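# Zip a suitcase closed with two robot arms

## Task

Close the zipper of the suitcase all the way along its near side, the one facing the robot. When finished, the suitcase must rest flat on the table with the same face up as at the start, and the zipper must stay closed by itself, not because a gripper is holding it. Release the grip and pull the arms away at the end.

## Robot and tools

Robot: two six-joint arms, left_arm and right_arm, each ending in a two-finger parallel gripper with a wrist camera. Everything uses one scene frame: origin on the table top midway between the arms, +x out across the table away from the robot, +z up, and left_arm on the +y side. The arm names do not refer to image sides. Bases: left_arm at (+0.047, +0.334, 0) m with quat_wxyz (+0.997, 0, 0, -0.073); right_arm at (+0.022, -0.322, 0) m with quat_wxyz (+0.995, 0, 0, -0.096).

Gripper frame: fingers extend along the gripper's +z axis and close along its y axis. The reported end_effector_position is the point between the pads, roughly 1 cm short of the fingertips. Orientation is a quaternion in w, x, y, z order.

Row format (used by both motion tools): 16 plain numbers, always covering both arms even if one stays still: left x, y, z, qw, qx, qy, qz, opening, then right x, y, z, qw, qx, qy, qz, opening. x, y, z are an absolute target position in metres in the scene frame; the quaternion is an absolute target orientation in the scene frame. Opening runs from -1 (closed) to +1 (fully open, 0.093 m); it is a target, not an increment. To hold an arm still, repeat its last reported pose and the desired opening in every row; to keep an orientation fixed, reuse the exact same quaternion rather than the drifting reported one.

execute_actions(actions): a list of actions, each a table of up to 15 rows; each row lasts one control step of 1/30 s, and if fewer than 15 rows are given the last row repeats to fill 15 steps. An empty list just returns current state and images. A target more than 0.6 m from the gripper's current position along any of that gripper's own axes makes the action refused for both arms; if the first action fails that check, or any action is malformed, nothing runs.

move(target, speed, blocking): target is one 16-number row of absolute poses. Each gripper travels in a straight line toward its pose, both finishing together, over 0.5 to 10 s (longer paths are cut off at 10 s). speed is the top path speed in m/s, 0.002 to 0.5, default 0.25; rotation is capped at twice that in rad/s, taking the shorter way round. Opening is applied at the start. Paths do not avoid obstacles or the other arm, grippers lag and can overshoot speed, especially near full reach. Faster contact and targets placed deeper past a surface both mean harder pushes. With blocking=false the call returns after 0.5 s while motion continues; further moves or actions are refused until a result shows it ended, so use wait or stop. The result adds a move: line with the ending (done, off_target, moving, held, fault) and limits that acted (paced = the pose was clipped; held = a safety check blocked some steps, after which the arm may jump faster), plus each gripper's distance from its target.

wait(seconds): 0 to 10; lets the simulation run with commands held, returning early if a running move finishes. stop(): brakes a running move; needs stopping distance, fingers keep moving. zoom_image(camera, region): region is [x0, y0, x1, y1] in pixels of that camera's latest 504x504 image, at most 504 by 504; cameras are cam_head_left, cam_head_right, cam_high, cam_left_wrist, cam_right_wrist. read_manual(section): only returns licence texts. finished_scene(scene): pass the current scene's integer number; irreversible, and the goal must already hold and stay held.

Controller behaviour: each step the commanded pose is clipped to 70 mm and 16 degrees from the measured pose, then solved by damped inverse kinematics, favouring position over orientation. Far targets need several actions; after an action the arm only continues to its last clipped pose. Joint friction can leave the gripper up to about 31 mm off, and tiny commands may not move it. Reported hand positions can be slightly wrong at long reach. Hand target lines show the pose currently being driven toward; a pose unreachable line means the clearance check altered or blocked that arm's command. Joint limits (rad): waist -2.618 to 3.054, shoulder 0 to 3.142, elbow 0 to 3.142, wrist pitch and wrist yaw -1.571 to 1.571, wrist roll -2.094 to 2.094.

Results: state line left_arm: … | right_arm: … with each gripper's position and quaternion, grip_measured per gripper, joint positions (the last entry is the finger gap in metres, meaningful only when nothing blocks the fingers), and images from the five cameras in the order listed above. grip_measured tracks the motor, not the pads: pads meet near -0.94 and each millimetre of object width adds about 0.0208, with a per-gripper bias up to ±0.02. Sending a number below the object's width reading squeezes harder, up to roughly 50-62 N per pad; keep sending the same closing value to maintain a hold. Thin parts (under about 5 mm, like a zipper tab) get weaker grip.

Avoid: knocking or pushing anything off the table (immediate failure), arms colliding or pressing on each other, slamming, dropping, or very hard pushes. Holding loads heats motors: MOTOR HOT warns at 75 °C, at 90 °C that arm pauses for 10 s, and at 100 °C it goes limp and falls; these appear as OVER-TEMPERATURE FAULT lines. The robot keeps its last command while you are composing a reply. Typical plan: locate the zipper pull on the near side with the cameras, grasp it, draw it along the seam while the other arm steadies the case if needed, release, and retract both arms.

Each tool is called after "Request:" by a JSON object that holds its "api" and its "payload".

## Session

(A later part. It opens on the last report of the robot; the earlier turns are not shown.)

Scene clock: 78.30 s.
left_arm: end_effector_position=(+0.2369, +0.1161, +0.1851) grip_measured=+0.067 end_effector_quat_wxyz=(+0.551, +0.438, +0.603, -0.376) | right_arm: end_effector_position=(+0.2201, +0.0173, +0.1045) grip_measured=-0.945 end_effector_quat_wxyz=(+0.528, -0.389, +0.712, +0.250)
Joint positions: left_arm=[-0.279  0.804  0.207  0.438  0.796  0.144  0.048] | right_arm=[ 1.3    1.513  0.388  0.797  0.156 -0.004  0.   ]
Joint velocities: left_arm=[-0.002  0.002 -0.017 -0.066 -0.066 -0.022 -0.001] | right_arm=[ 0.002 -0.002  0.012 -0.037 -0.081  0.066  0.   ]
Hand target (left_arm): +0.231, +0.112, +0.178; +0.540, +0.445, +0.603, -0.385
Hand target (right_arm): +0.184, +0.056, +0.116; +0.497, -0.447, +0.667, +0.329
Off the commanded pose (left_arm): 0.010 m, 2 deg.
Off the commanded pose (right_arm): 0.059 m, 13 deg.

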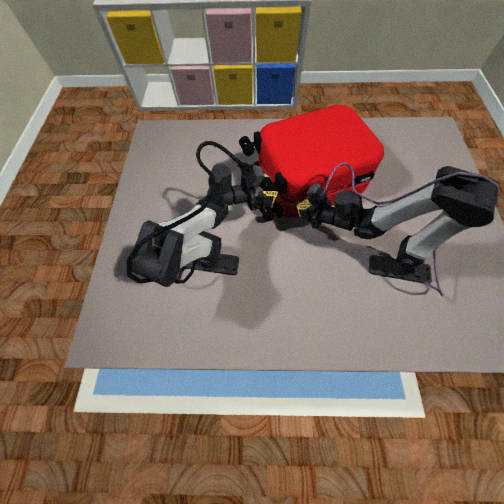

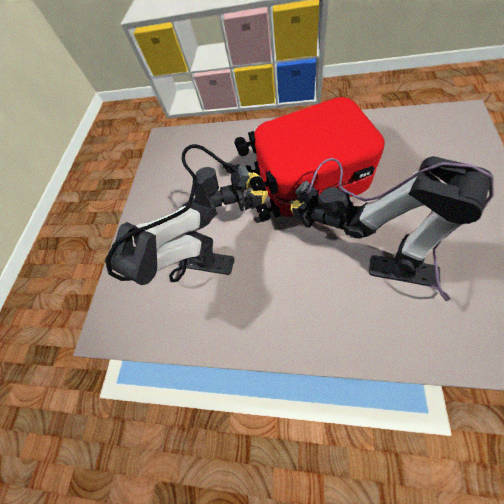

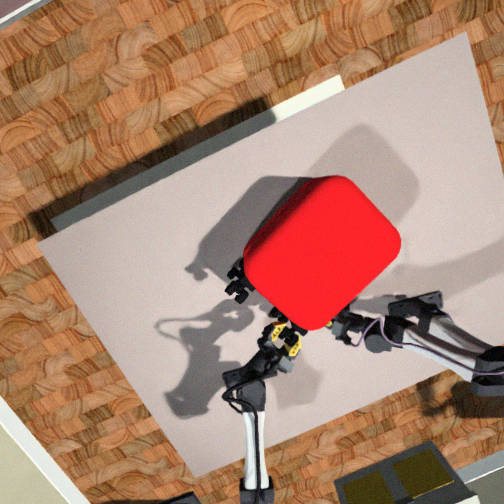

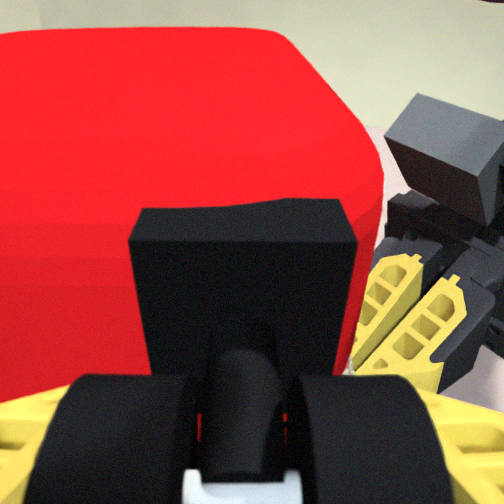

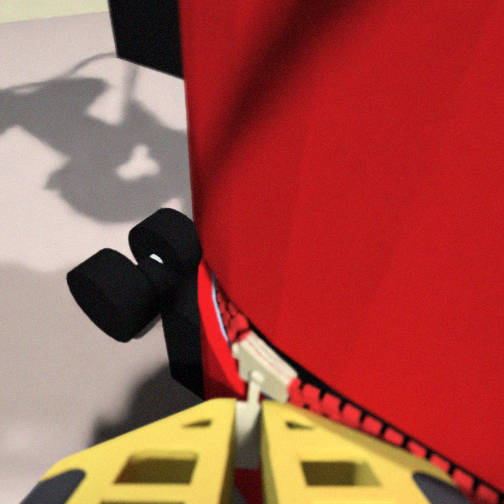

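Request:
{"api": "execute_actions", "payload": {"actions": [[[0.233,0.106,0.178,0.54,0.445,0.603,-0.385,0.05, 0.190,0.068,0.113,0.4931,-0.4495,0.6664,0.3326,-0.96],[0.233,0.106,0.178,0.54,0.445,0.603,-0.385,0.05, 0.190,0.068,0.113,0.4931,-0.4495,0.6664,0.3326,-0.96],[0.233,0.106,0.178,0.54,0.445,0.603,-0.385,0.05, 0.190,0.068,0.113,0.4931,-0.4495,0.6664,0.3326,-0.96],[0.233,0.106,0.178,0.54,0.445,0.603,-0.385,0.05, 0.190,0.068,0.113,0.4931,-0.4495,0.6664,0.3326,-0.96],[0.234,0.101,0.178,0.54,0.445,0.603,-0.385,0.05, 0.193,0.072,0.113,0.4931,-0.4495,0.6664,0.3326,-0.96],[0.234,0.101,0.178,0.54,0.445,0.603,-0.385,0.05, 0.193,0.072,0.113,0.4931,-0.4495,0.6664,0.3326,-0.96],[0.234,0.101,0.178,0.54,0.445,0.603,-0.385,0.05, 0.193,0.072,0.113,0.4931,-0.4495,0.6664,0.3326,-0.96],[0.234,0.101,0.178,0.54,0.445,0.603,-0.385,0.05, 0.193,0.072,0.113,0.4931,-0.4495,0.6664,0.3326,-0.96],[0.235,0.096,0.178,0.54,0.445,0.603,-0.385,0.05, 0.193,0.072,0.113,0.4931,-0.4495,0.6664,0.3326,-0.96]],[[0.235,0.091,0.178,0.54,0.445,0.603,-0.385,0.05, 0.193,0.072,0.113,0.4931,-0.4495,0.6664,0.3326,-0.96],[0.235,0.091,0.178,0.54,0.445,0.603,-0.385,0.05, 0.193,0.072,0.113,0.4931,-0.4495,0.6664,0.3326,-0.96],[0.235,0.091,0.178,0.54,0.445,0.603,-0.385,0.05, 0.193,0.072,0.113,0.4931,-0.4495,0.6664,0.3326,-0.96],[0.235,0.091,0.178,0.54,0.445,0.603,-0.385,0.05, 0.193,0.072,0.113,0.4931,-0.4495,0.6664,0.3326,-0.96],[0.235,0.086,0.178,0.54,0.445,0.603,-0.385,0.05, 0.193,0.072,0.113,0.4931,-0.4495,0.6664,0.3326,-0.96]]]}}

Scene clock: 82.43 s.
left_arm: end_effector_position=(+0.2469, +0.1026, +0.1854) grip_measured=+0.067 end_effector_quat_wxyz=(+0.565, +0.419, +0.610, -0.364) | right_arm: end_effector_position=(+0.2337, +0.0071, +0.1044) grip_measured=-0.945 end_effector_quat_wxyz=(+0.550, -0.351, +0.733, +0.190)
Joint positions: left_arm=[-0.37   0.891  0.207  0.563  0.655  0.103  0.048] | right_arm=[1.336 1.52  0.407 0.763 0.344 0.009 0.   ]
Joint velocities: left_arm=[-0.017  0.002 -0.002 -0.022 -0.007 -0.022 -0.001] | right_arm=[ 0.095 -0.002  0.066 -0.125  0.344  0.081  0.   ]
Hand target (left_arm): +0.234, +0.088, +0.178; +0.540, +0.444, +0.603, -0.386
Hand target (right_arm): +0.189, +0.058, +0.117; +0.514, -0.422, +0.687, +0.292
Off the commanded pose (left_arm): 0.022 m, 5 deg.
Off the commanded pose (right_arm): 0.077 m, 22 deg; orientation clipped at the last step of the last action.

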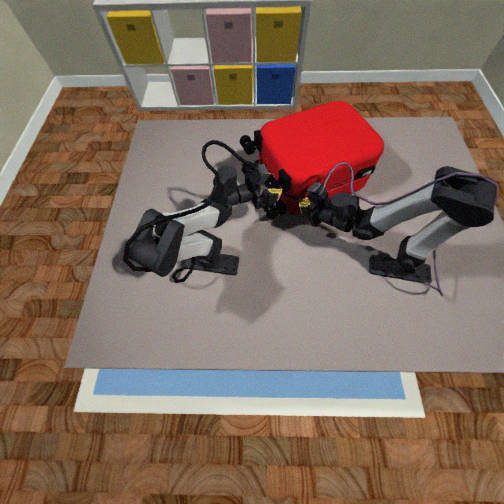

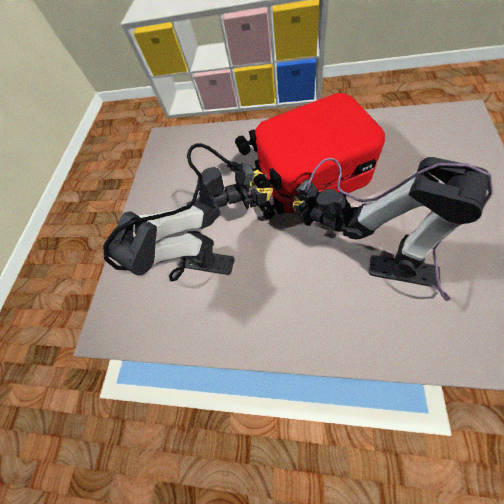

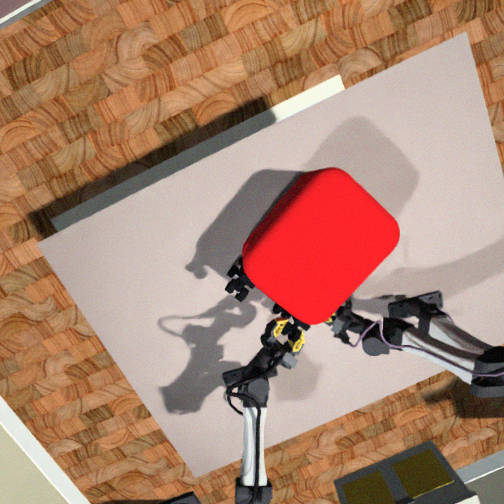

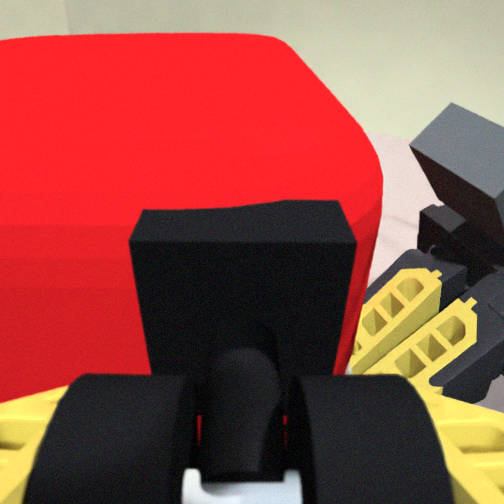

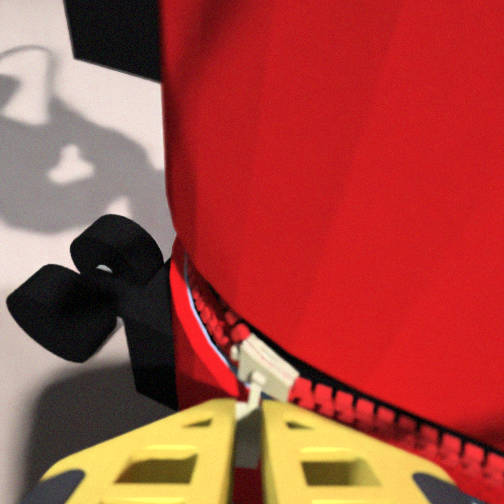

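Request:
{"api": "move", "payload": {"target": [0.240,0.098,0.15,0.55,0.435,0.606,-0.376,0.05, 0.222,0.010,0.106,0.4931,-0.4495,0.6664,0.3326,-0.96], "speed": 0.15}}

Request:
{"api": "zoom_image", "payload": {"camera": "cam_right_wrist", "region": [150, 230, 350, 430]}}

Scene clock: 85.70 s.
left_arm: end_effector_position=(+0.2503, +0.1008, +0.1848) grip_measured=+0.067 end_effector_quat_wxyz=(+0.589, +0.408, +0.586, -0.379) | right_arm: end_effector_position=(+0.2383, +0.0006, +0.1050) grip_measured=-0.945 end_effector_quat_wxyz=(+0.506, -0.418, +0.692, +0.301)
Joint positions: left_arm=[-0.362  1.017  0.148  0.846  0.672  0.051  0.048] | right_arm=[ 1.1    1.502  0.365  0.82  -0.165 -0.061  0.   ]
Joint velocities: left_arm=[ 0.012  0.002 -0.002  0.051  0.037 -0.037 -0.001] | right_arm=[-0.012  0.007 -0.007 -0.051  0.081 -0.022  0.   ]
Hand target (left_arm): +0.239, +0.099, +0.151; +0.551, +0.434, +0.605, -0.378
Hand target (right_arm): +0.222, +0.010, +0.106; +0.496, -0.448, +0.666, +0.332
Off the commanded pose (left_arm): 0.036 m, 6 deg.
Off the commanded pose (right_arm): 0.019 m, 6 deg.
move: off_target (left_arm, right_arm)

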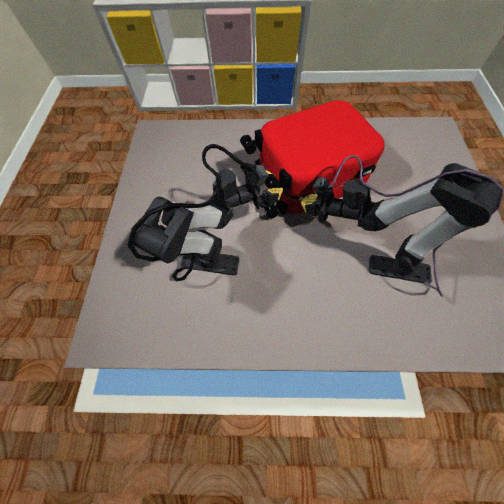

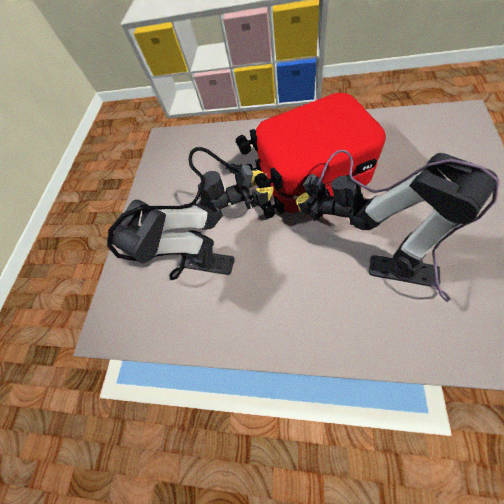

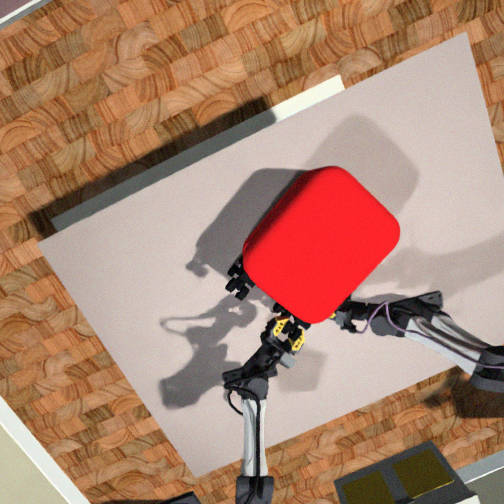

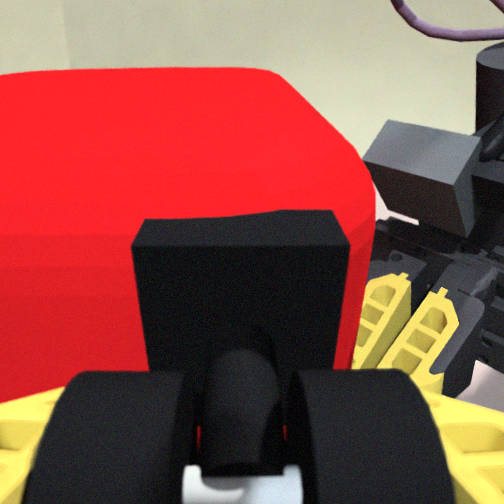

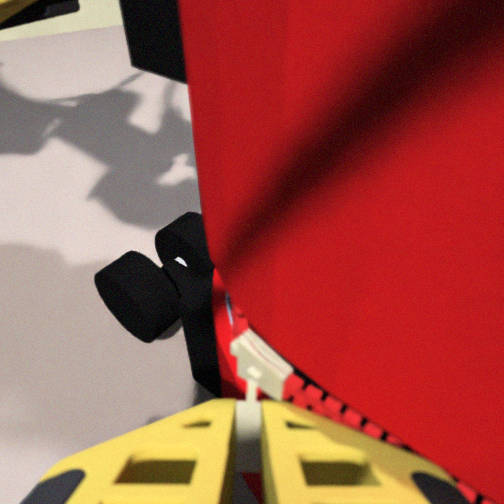

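Region (150, 230, 350, 430) of cam_right_wrist's 504x504 image, scaled by 2.520, with more detail than that image has.

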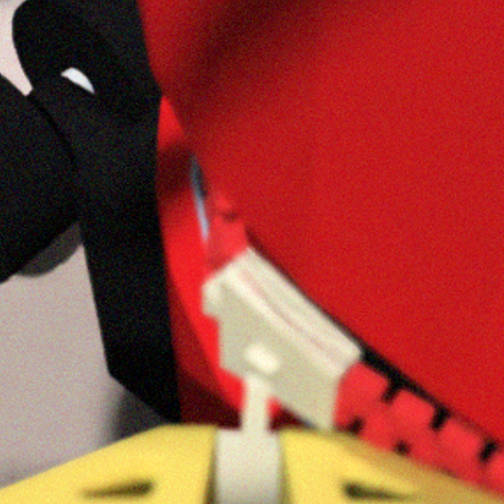

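Request:
{"api": "execute_actions", "payload": {"actions": []}}

Scene clock: 87.67 s.
left_arm: end_effector_position=(+0.2502, +0.1008, +0.1848) grip_measured=+0.067 end_effector_quat_wxyz=(+0.589, +0.408, +0.585, -0.380) | right_arm: end_effector_position=(+0.2384, +0.0006, +0.1051) grip_measured=-0.945 end_effector_quat_wxyz=(+0.506, -0.419, +0.691, +0.301)
Joint positions: left_arm=[-0.362  1.019  0.147  0.85   0.673  0.05   0.048] | right_arm=[ 1.1    1.502  0.365  0.82  -0.166 -0.062  0.   ]
Joint velocities: left_arm=[ 0.007  0.007 -0.007 -0.007  0.022 -0.007 -0.   ] | right_arm=[-0.037  0.022 -0.002  0.037 -0.037  0.022  0.   ]
Hand target (left_arm): +0.239, +0.099, +0.151; +0.551, +0.434, +0.605, -0.378
Hand target (right_arm): +0.222, +0.010, +0.106; +0.496, -0.448, +0.666, +0.332
Off the commanded pose (left_arm): 0.036 m, 6 deg.
Off the commanded pose (right_arm): 0.019 m, 6 deg.

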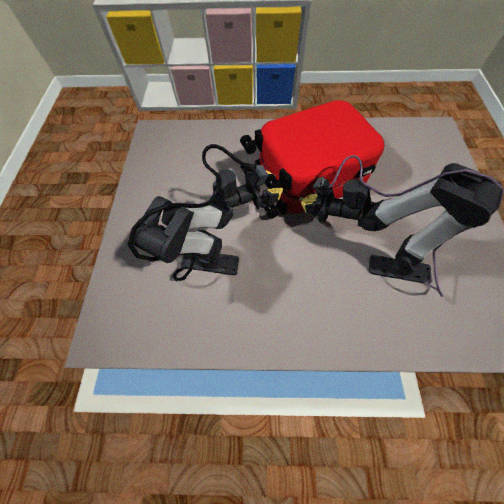

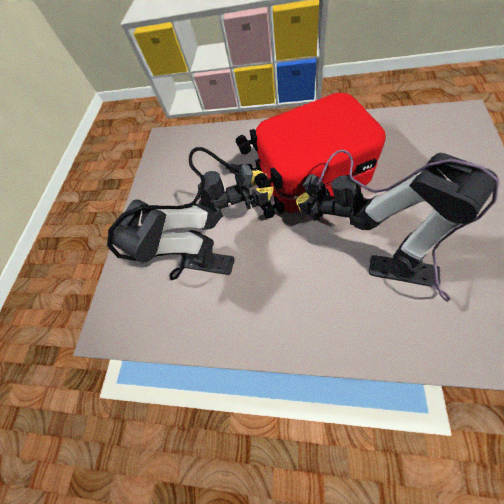

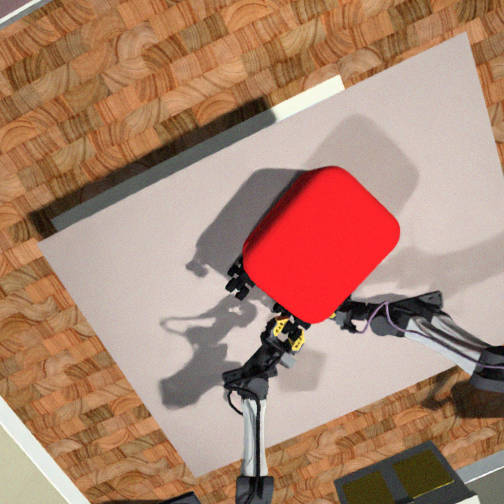

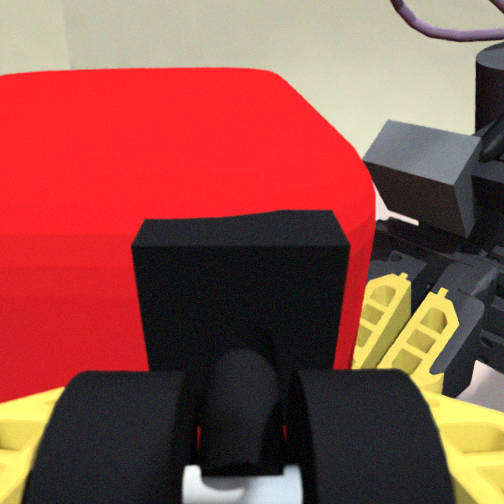

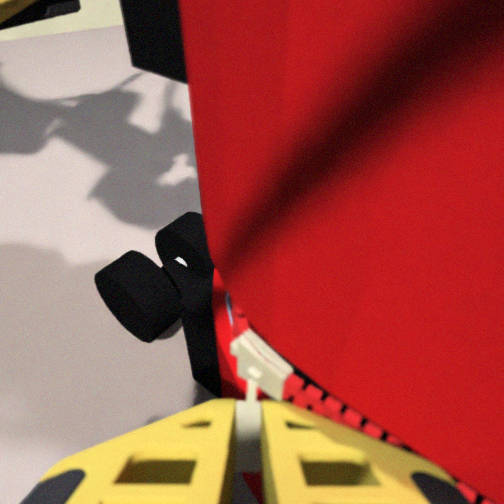

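Request:
{"api": "move", "payload": {"target": [0.250,0.101,0.180,0.589,0.408,0.585,-0.380,0.05, 0.226,0.012,0.108,0.5589,-0.2749,0.7554,0.2034,-0.96], "speed": 0.15}}

Request:
{"api": "move", "payload": {"target": [0.250,0.095,0.180,0.589,0.408,0.585,-0.380,0.05, 0.218,0.065,0.110,0.5589,-0.2749,0.7554,0.2034,-0.96], "speed": 0.05}}

Scene clock: 92.03 s.
left_arm: end_effector_position=(+0.2464, +0.0992, +0.1859) grip_measured=+0.067 end_effector_quat_wxyz=(+0.585, +0.412, +0.580, -0.389) | right_arm: end_effector_position=(+0.2303, +0.0001, +0.1046) grip_measured=-0.945 end_effector_quat_wxyz=(+0.558, -0.274, +0.760, +0.189)
Joint positions: left_arm=[-0.363  1.019  0.147  0.854  0.697  0.041  0.048] | right_arm=[1.404 1.526 0.401 0.766 0.511 0.163 0.   ]
Joint velocities: left_arm=[-0.002 -0.002  0.007 -0.022 -0.081  0.022  0.   ] | right_arm=[-0.012 -0.007  0.012 -0.037 -0.051 -0.007  0.   ]
Hand target (left_arm): +0.250, +0.101, +0.180; +0.588, +0.408, +0.586, -0.380
Hand target (right_arm): +0.226, +0.011, +0.109; +0.557, -0.276, +0.757, +0.203
Off the commanded pose (left_arm): 0.007 m, 1 deg.
Off the commanded pose (right_arm): 0.013 m, 2 deg.
move: off_target (right_arm)

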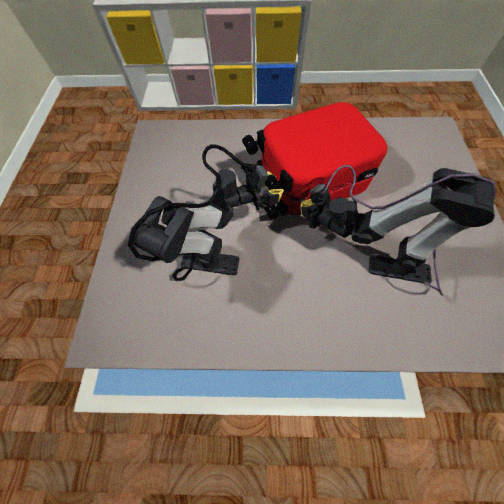

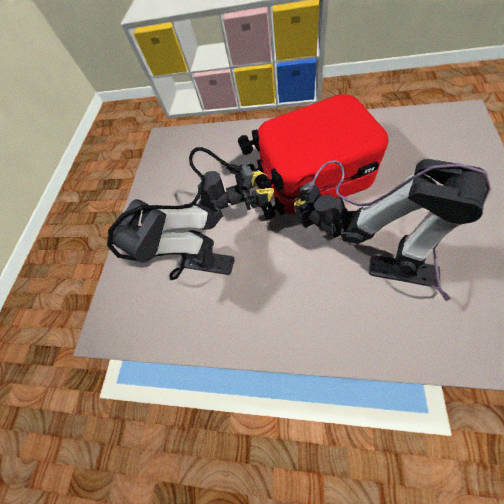

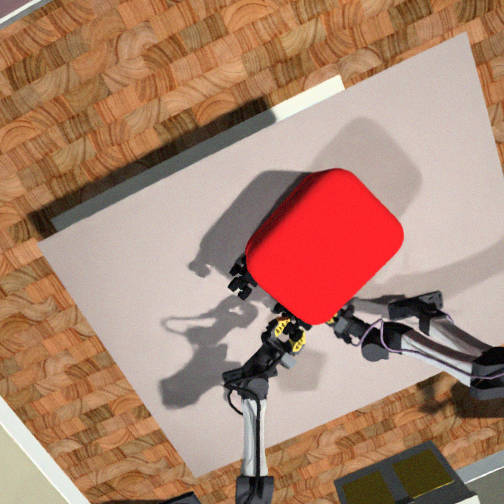

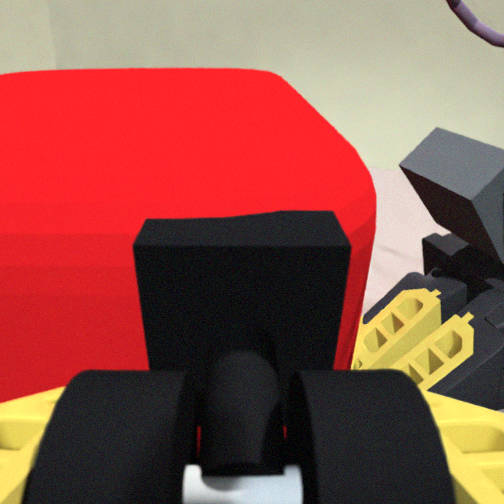

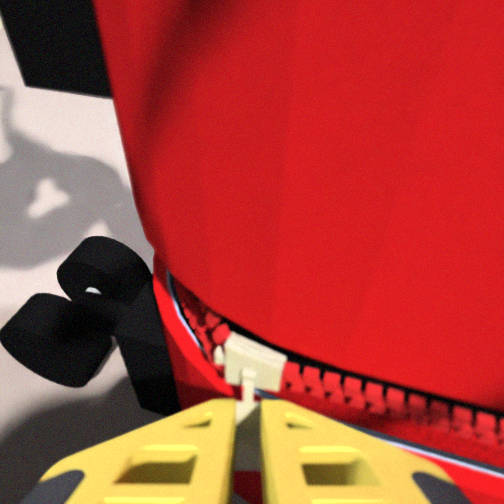

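Scene clock: 93.67 s.
left_arm: end_effector_position=(+0.2514, +0.1002, +0.1861) grip_measured=+0.067 end_effector_quat_wxyz=(+0.591, +0.404, +0.584, -0.382) | right_arm: end_effector_position=(+0.2374, +0.0058, +0.1045) grip_measured=-0.945 end_effector_quat_wxyz=(+0.583, -0.228, +0.773, +0.100)
Joint positions: left_arm=[-0.363  1.034  0.147  0.876  0.671  0.039  0.048] | right_arm=[1.491 1.625 0.528 0.657 0.791 0.206 0.   ]
Joint velocities: left_arm=[ 0.002 -0.007 -0.007  0.022 -0.081 -0.051  0.001] | right_arm=[ 0.002  0.002  0.007 -0.066  0.051 -0.066  0.   ]
Hand target (left_arm): +0.250, +0.095, +0.180; +0.588, +0.408, +0.586, -0.380
Hand target (right_arm): +0.213, +0.056, +0.116; +0.561, -0.274, +0.756, +0.199
Off the commanded pose (left_arm): 0.008 m, 1 deg.
Off the commanded pose (right_arm): 0.063 m, 13 deg.
move: off_target (right_arm)

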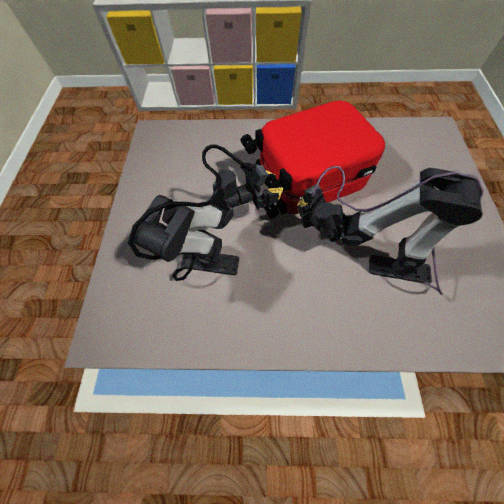

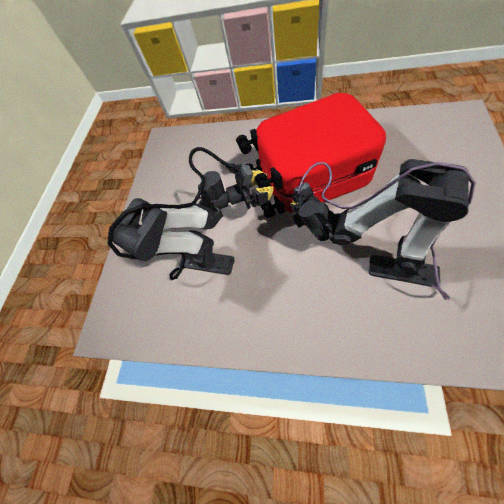

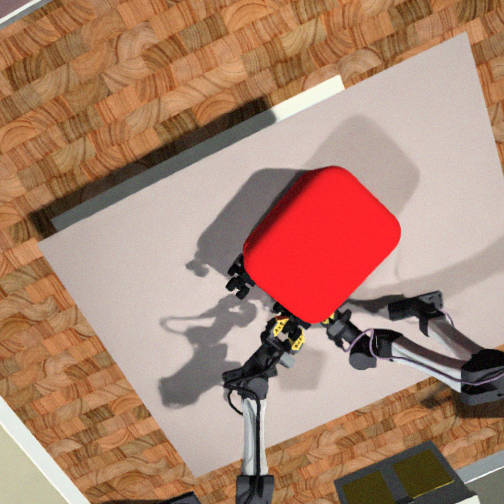

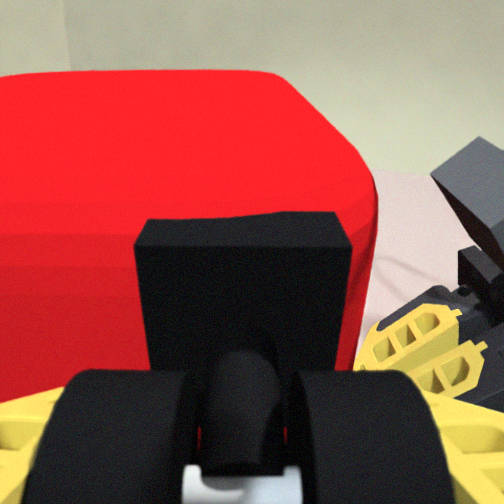

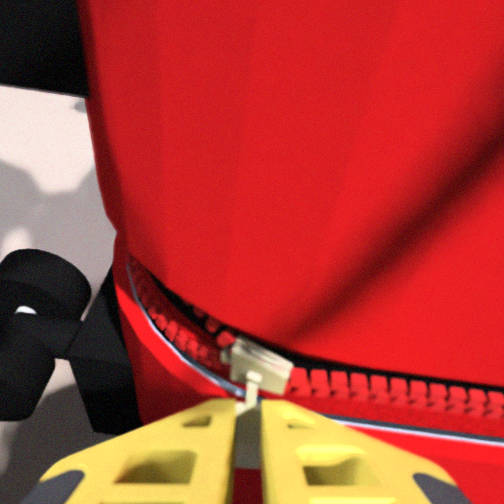

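Request:
{"api": "zoom_image", "payload": {"camera": "cam_right_wrist", "region": [100, 230, 360, 430]}}

Region (100, 230, 360, 430) of cam_right_wrist's 504x504 image, scaled by 1.938, with more detail than that image has; it fills the top 388 rows of this view, and the rest is white.

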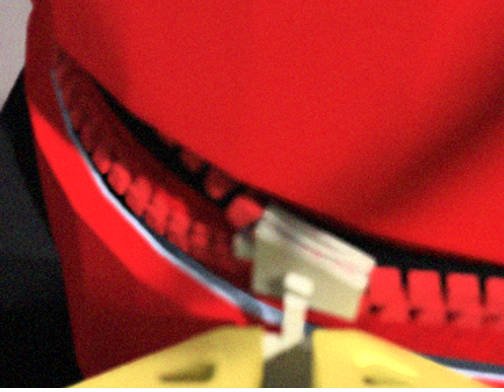

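Request:
{"api": "move", "payload": {"target": [0.250,0.097,0.180,0.589,0.408,0.585,-0.380,0.05, 0.240,-0.035,0.108,0.5745,-0.2081,0.7765,0.1539,-0.96], "speed": 0.1}}

Request:
{"api": "move", "payload": {"target": [0.250,0.090,0.175,0.589,0.408,0.585,-0.380,0.05, 0.200,0.062,0.108,0.5589,-0.2749,0.7554,0.2034,-0.96], "speed": 0.25}}

Scene clock: 101.27 s.
left_arm: end_effector_position=(+0.2451, +0.0941, +0.1856) grip_measured=+0.067 end_effector_quat_wxyz=(+0.586, +0.412, +0.578, -0.391) | right_arm: end_effector_position=(+0.2287, -0.0084, +0.1053) grip_measured=-0.945 end_effector_quat_wxyz=(+0.557, -0.247, +0.771, +0.184)
Joint positions: left_arm=[-0.392  1.041  0.147  0.883  0.669  0.038  0.048] | right_arm=[1.423 1.495 0.391 0.727 0.567 0.219 0.   ]
Joint velocities: left_arm=[-0.002  0.007 -0.007 -0.007 -0.007 -0.081  0.001] | right_arm=[-0.002 -0.007  0.007 -0.081  0.007 -0.051  0.   ]
Hand target (left_arm): +0.250, +0.097, +0.180; +0.589, +0.408, +0.585, -0.380
Hand target (right_arm): +0.239, -0.033, +0.106; +0.575, -0.209, +0.776, +0.154
Off the commanded pose (left_arm): 0.008 m, 2 deg.
Off the commanded pose (right_arm): 0.029 m, 6 deg.
move: off_target (right_arm)

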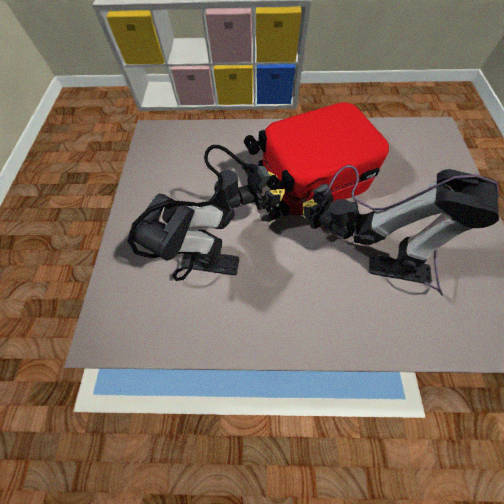

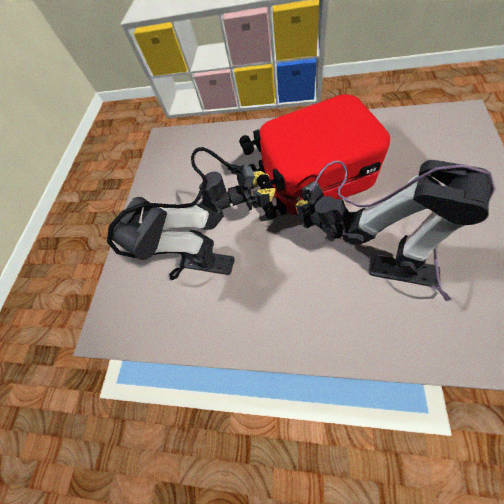

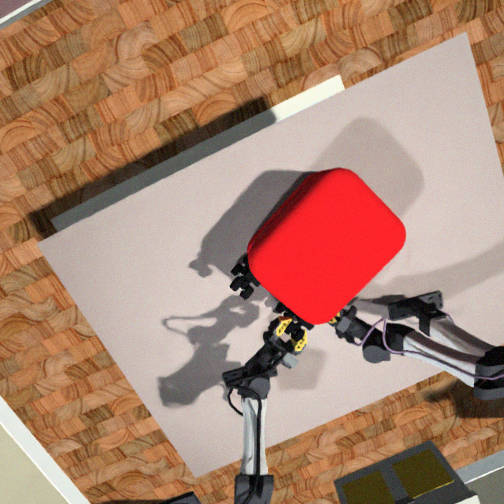

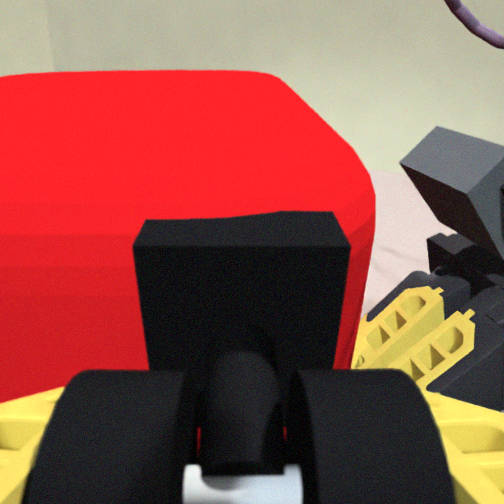

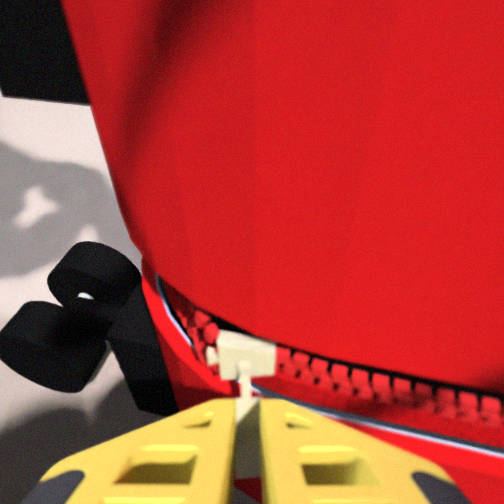

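Scene clock: 102.10 s.
left_arm: end_effector_position=(+0.2466, +0.0921, +0.1859) grip_measured=+0.067 end_effector_quat_wxyz=(+0.590, +0.410, +0.573, -0.394) | right_arm: end_effector_position=(+0.2271, +0.0103, +0.1050) grip_measured=-0.945 end_effector_quat_wxyz=(+0.586, -0.222, +0.771, +0.115)
Joint positions: left_arm=[-0.397  1.084  0.143  0.949  0.667  0.028  0.048] | right_arm=[1.528 1.631 0.521 0.679 0.814 0.236 0.   ]
Joint velocities: left_arm=[ 0.002  0.002 -0.007  0.022 -0.007 -0.037  0.001] | right_arm=[-0.002  0.002  0.002  0.007  0.007 -0.007  0.   ]
Hand target (left_arm): +0.250, +0.090, +0.175; +0.588, +0.409, +0.585, -0.380
Hand target (right_arm): +0.197, +0.055, +0.112; +0.561, -0.274, +0.755, +0.201
Off the commanded pose (left_arm): 0.012 m, 2 deg.
Off the commanded pose (right_arm): 0.058 m, 12 deg.
move: off_target (left_arm, right_arm)

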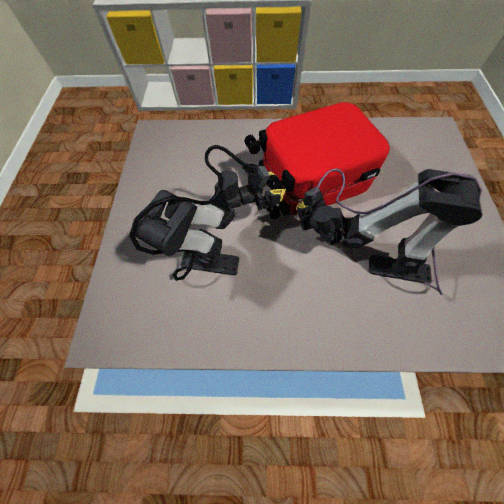

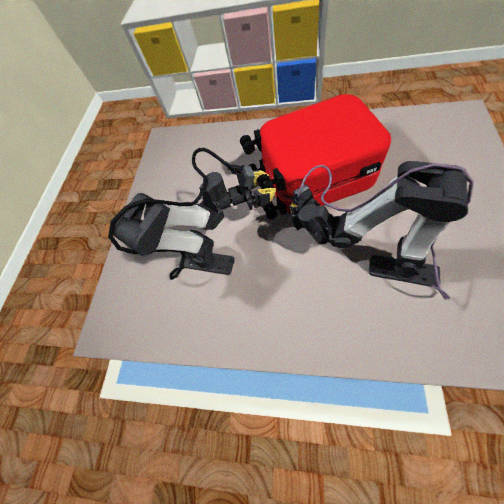

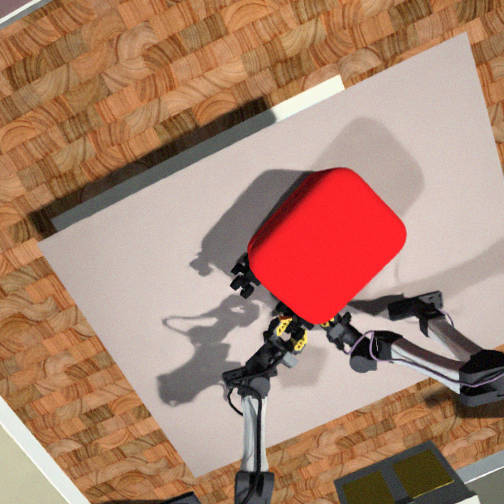

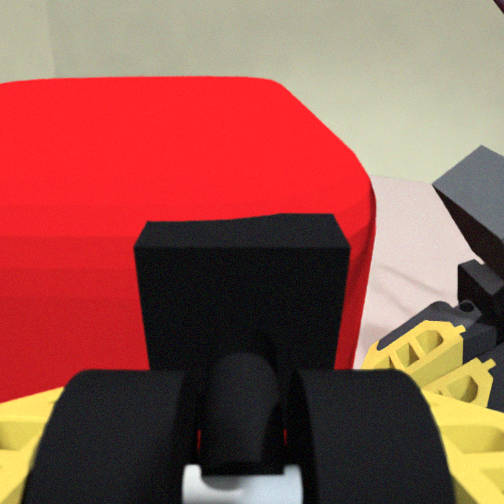

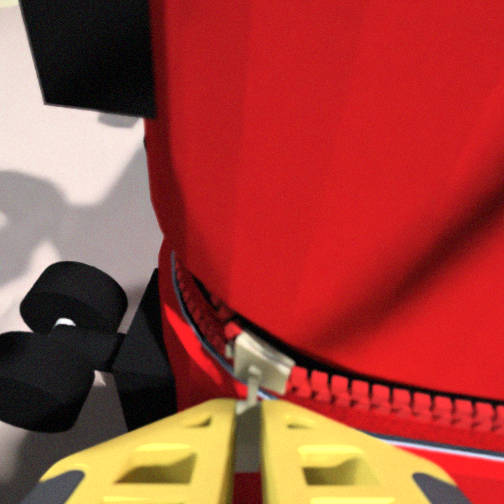

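Request:
{"api": "move", "payload": {"target": [0.250,0.092,0.180,0.589,0.408,0.585,-0.380,0.05, 0.228,-0.005,0.108,0.5858,-0.1396,0.7917,0.1033,-0.96], "speed": 0.15}}

Request:
{"api": "move", "payload": {"target": [0.250,0.085,0.177,0.589,0.408,0.585,-0.380,0.05, 0.208,0.078,0.108,0.5745,-0.2081,0.7765,0.1539,-0.96], "speed": 0.25}}

Scene clock: 104.77 s.
left_arm: end_effector_position=(+0.2461, +0.0911, +0.1856) grip_measured=+0.067 end_effector_quat_wxyz=(+0.590, +0.409, +0.574, -0.394) | right_arm: end_effector_position=(+0.2269, +0.0051, +0.1047) grip_measured=-0.945 end_effector_quat_wxyz=(+0.580, -0.153, +0.790, +0.129)
Joint positions: left_arm=[-0.404  1.084  0.143  0.949  0.658  0.025  0.048] | right_arm=[1.548 1.631 0.547 0.601 0.887 0.414 0.   ]
Joint velocities: left_arm=[ 0.002 -0.007 -0.007 -0.066 -0.037 -0.022 -0.   ] | right_arm=[-0.012  0.027  0.017 -0.081 -0.007  0.051  0.   ]
Hand target (left_arm): +0.250, +0.092, +0.180; +0.589, +0.408, +0.584, -0.380
Hand target (right_arm): +0.228, -0.005, +0.108; +0.587, -0.141, +0.790, +0.105
Off the commanded pose (left_arm): 0.007 m, 2 deg.
Off the commanded pose (right_arm): 0.011 m, 3 deg.
move: off_target (right_arm)

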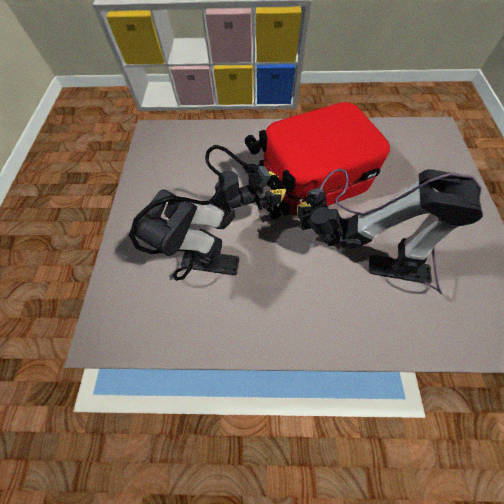

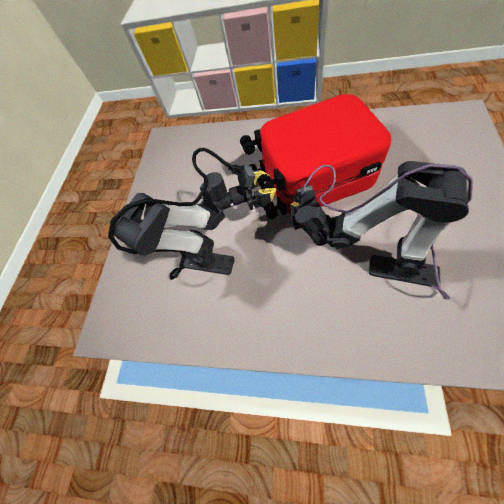

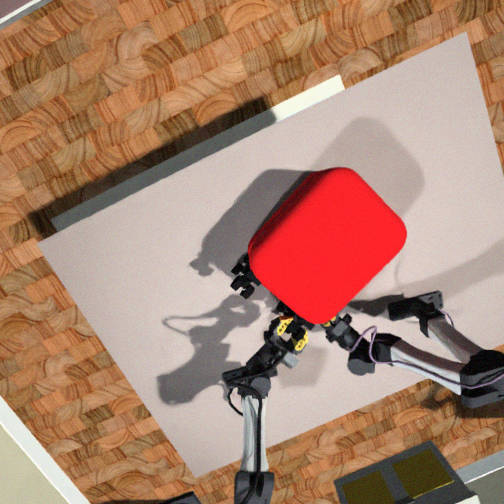

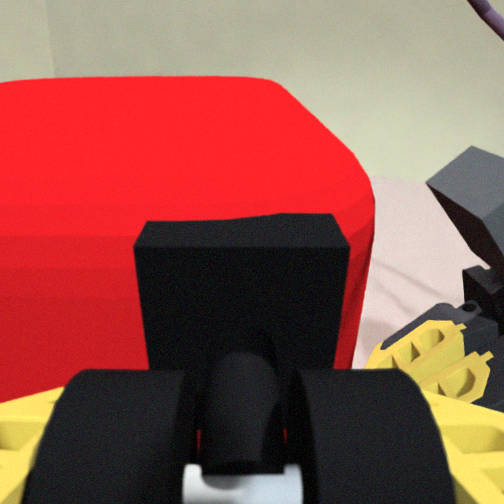

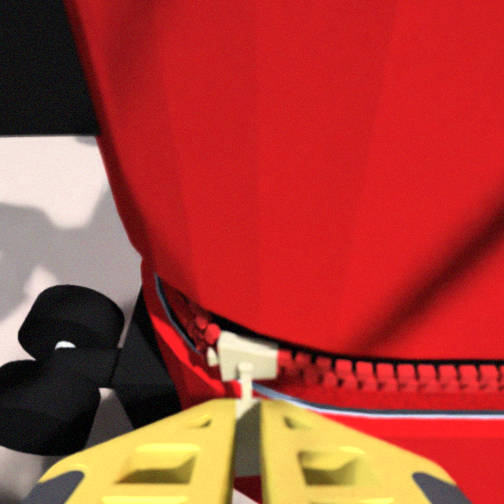

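Scene clock: 105.63 s.
left_arm: end_effector_position=(+0.2462, +0.0898, +0.1861) grip_measured=+0.067 end_effector_quat_wxyz=(+0.592, +0.407, +0.575, -0.392) | right_arm: end_effector_position=(+0.2293, +0.0222, +0.1054) grip_measured=-0.945 end_effector_quat_wxyz=(+0.601, -0.159, +0.781, +0.062)
Joint positions: left_arm=[-0.417  1.084  0.143  0.951  0.637  0.025  0.048] | right_arm=[1.586 1.741 0.681 0.515 1.022 0.38  0.   ]
Joint velocities: left_arm=[ 0.007 -0.007 -0.012  0.007 -0.081 -0.007 -0.   ] | right_arm=[ 0.007 -0.022  0.012 -0.051 -0.007  0.051  0.   ]
Hand target (left_arm): +0.250, +0.085, +0.177; +0.588, +0.409, +0.585, -0.380
Hand target (right_arm): +0.204, +0.071, +0.113; +0.577, -0.208, +0.775, +0.151
Off the commanded pose (left_arm): 0.011 m, 2 deg.
Off the commanded pose (right_arm): 0.060 m, 12 deg.
move: off_target (left_arm, right_arm)

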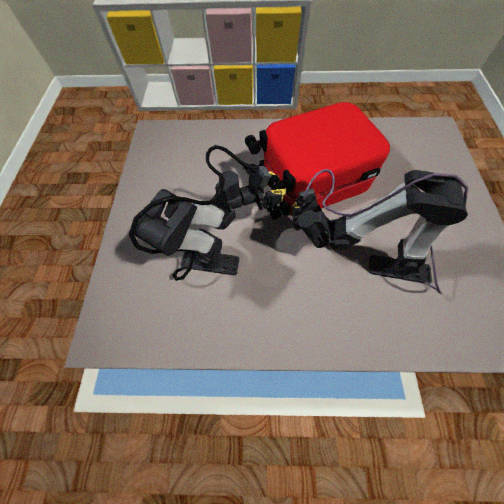

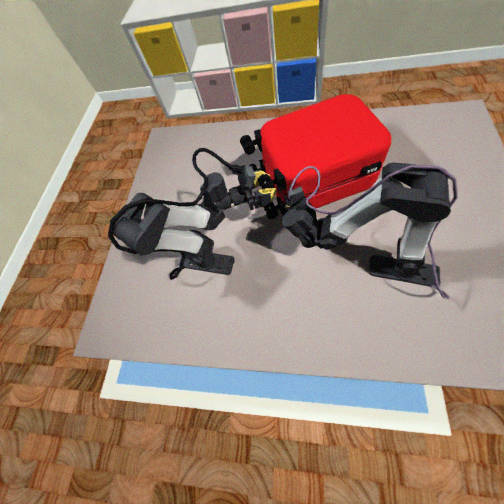

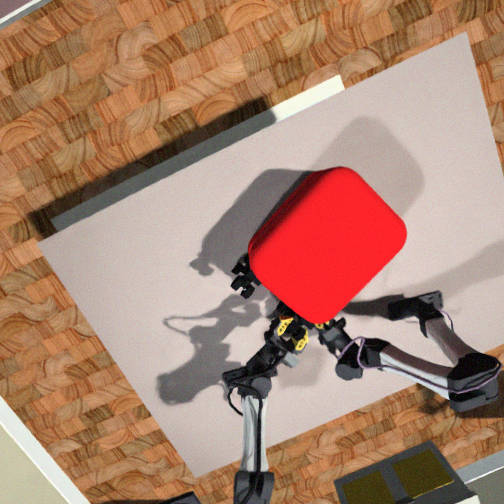

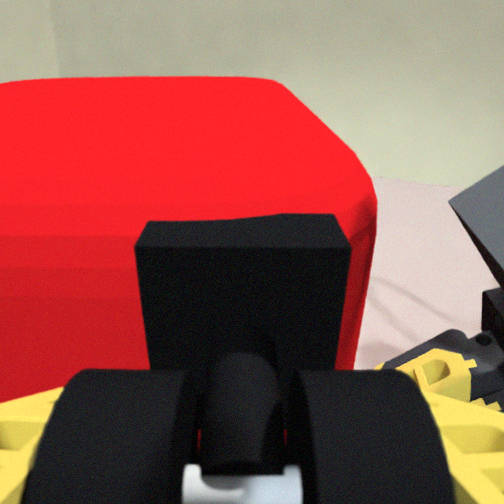

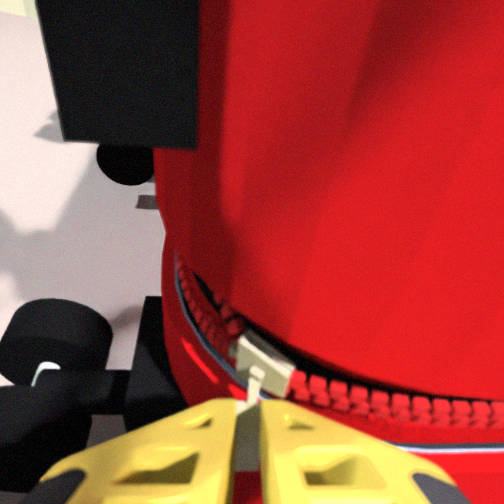

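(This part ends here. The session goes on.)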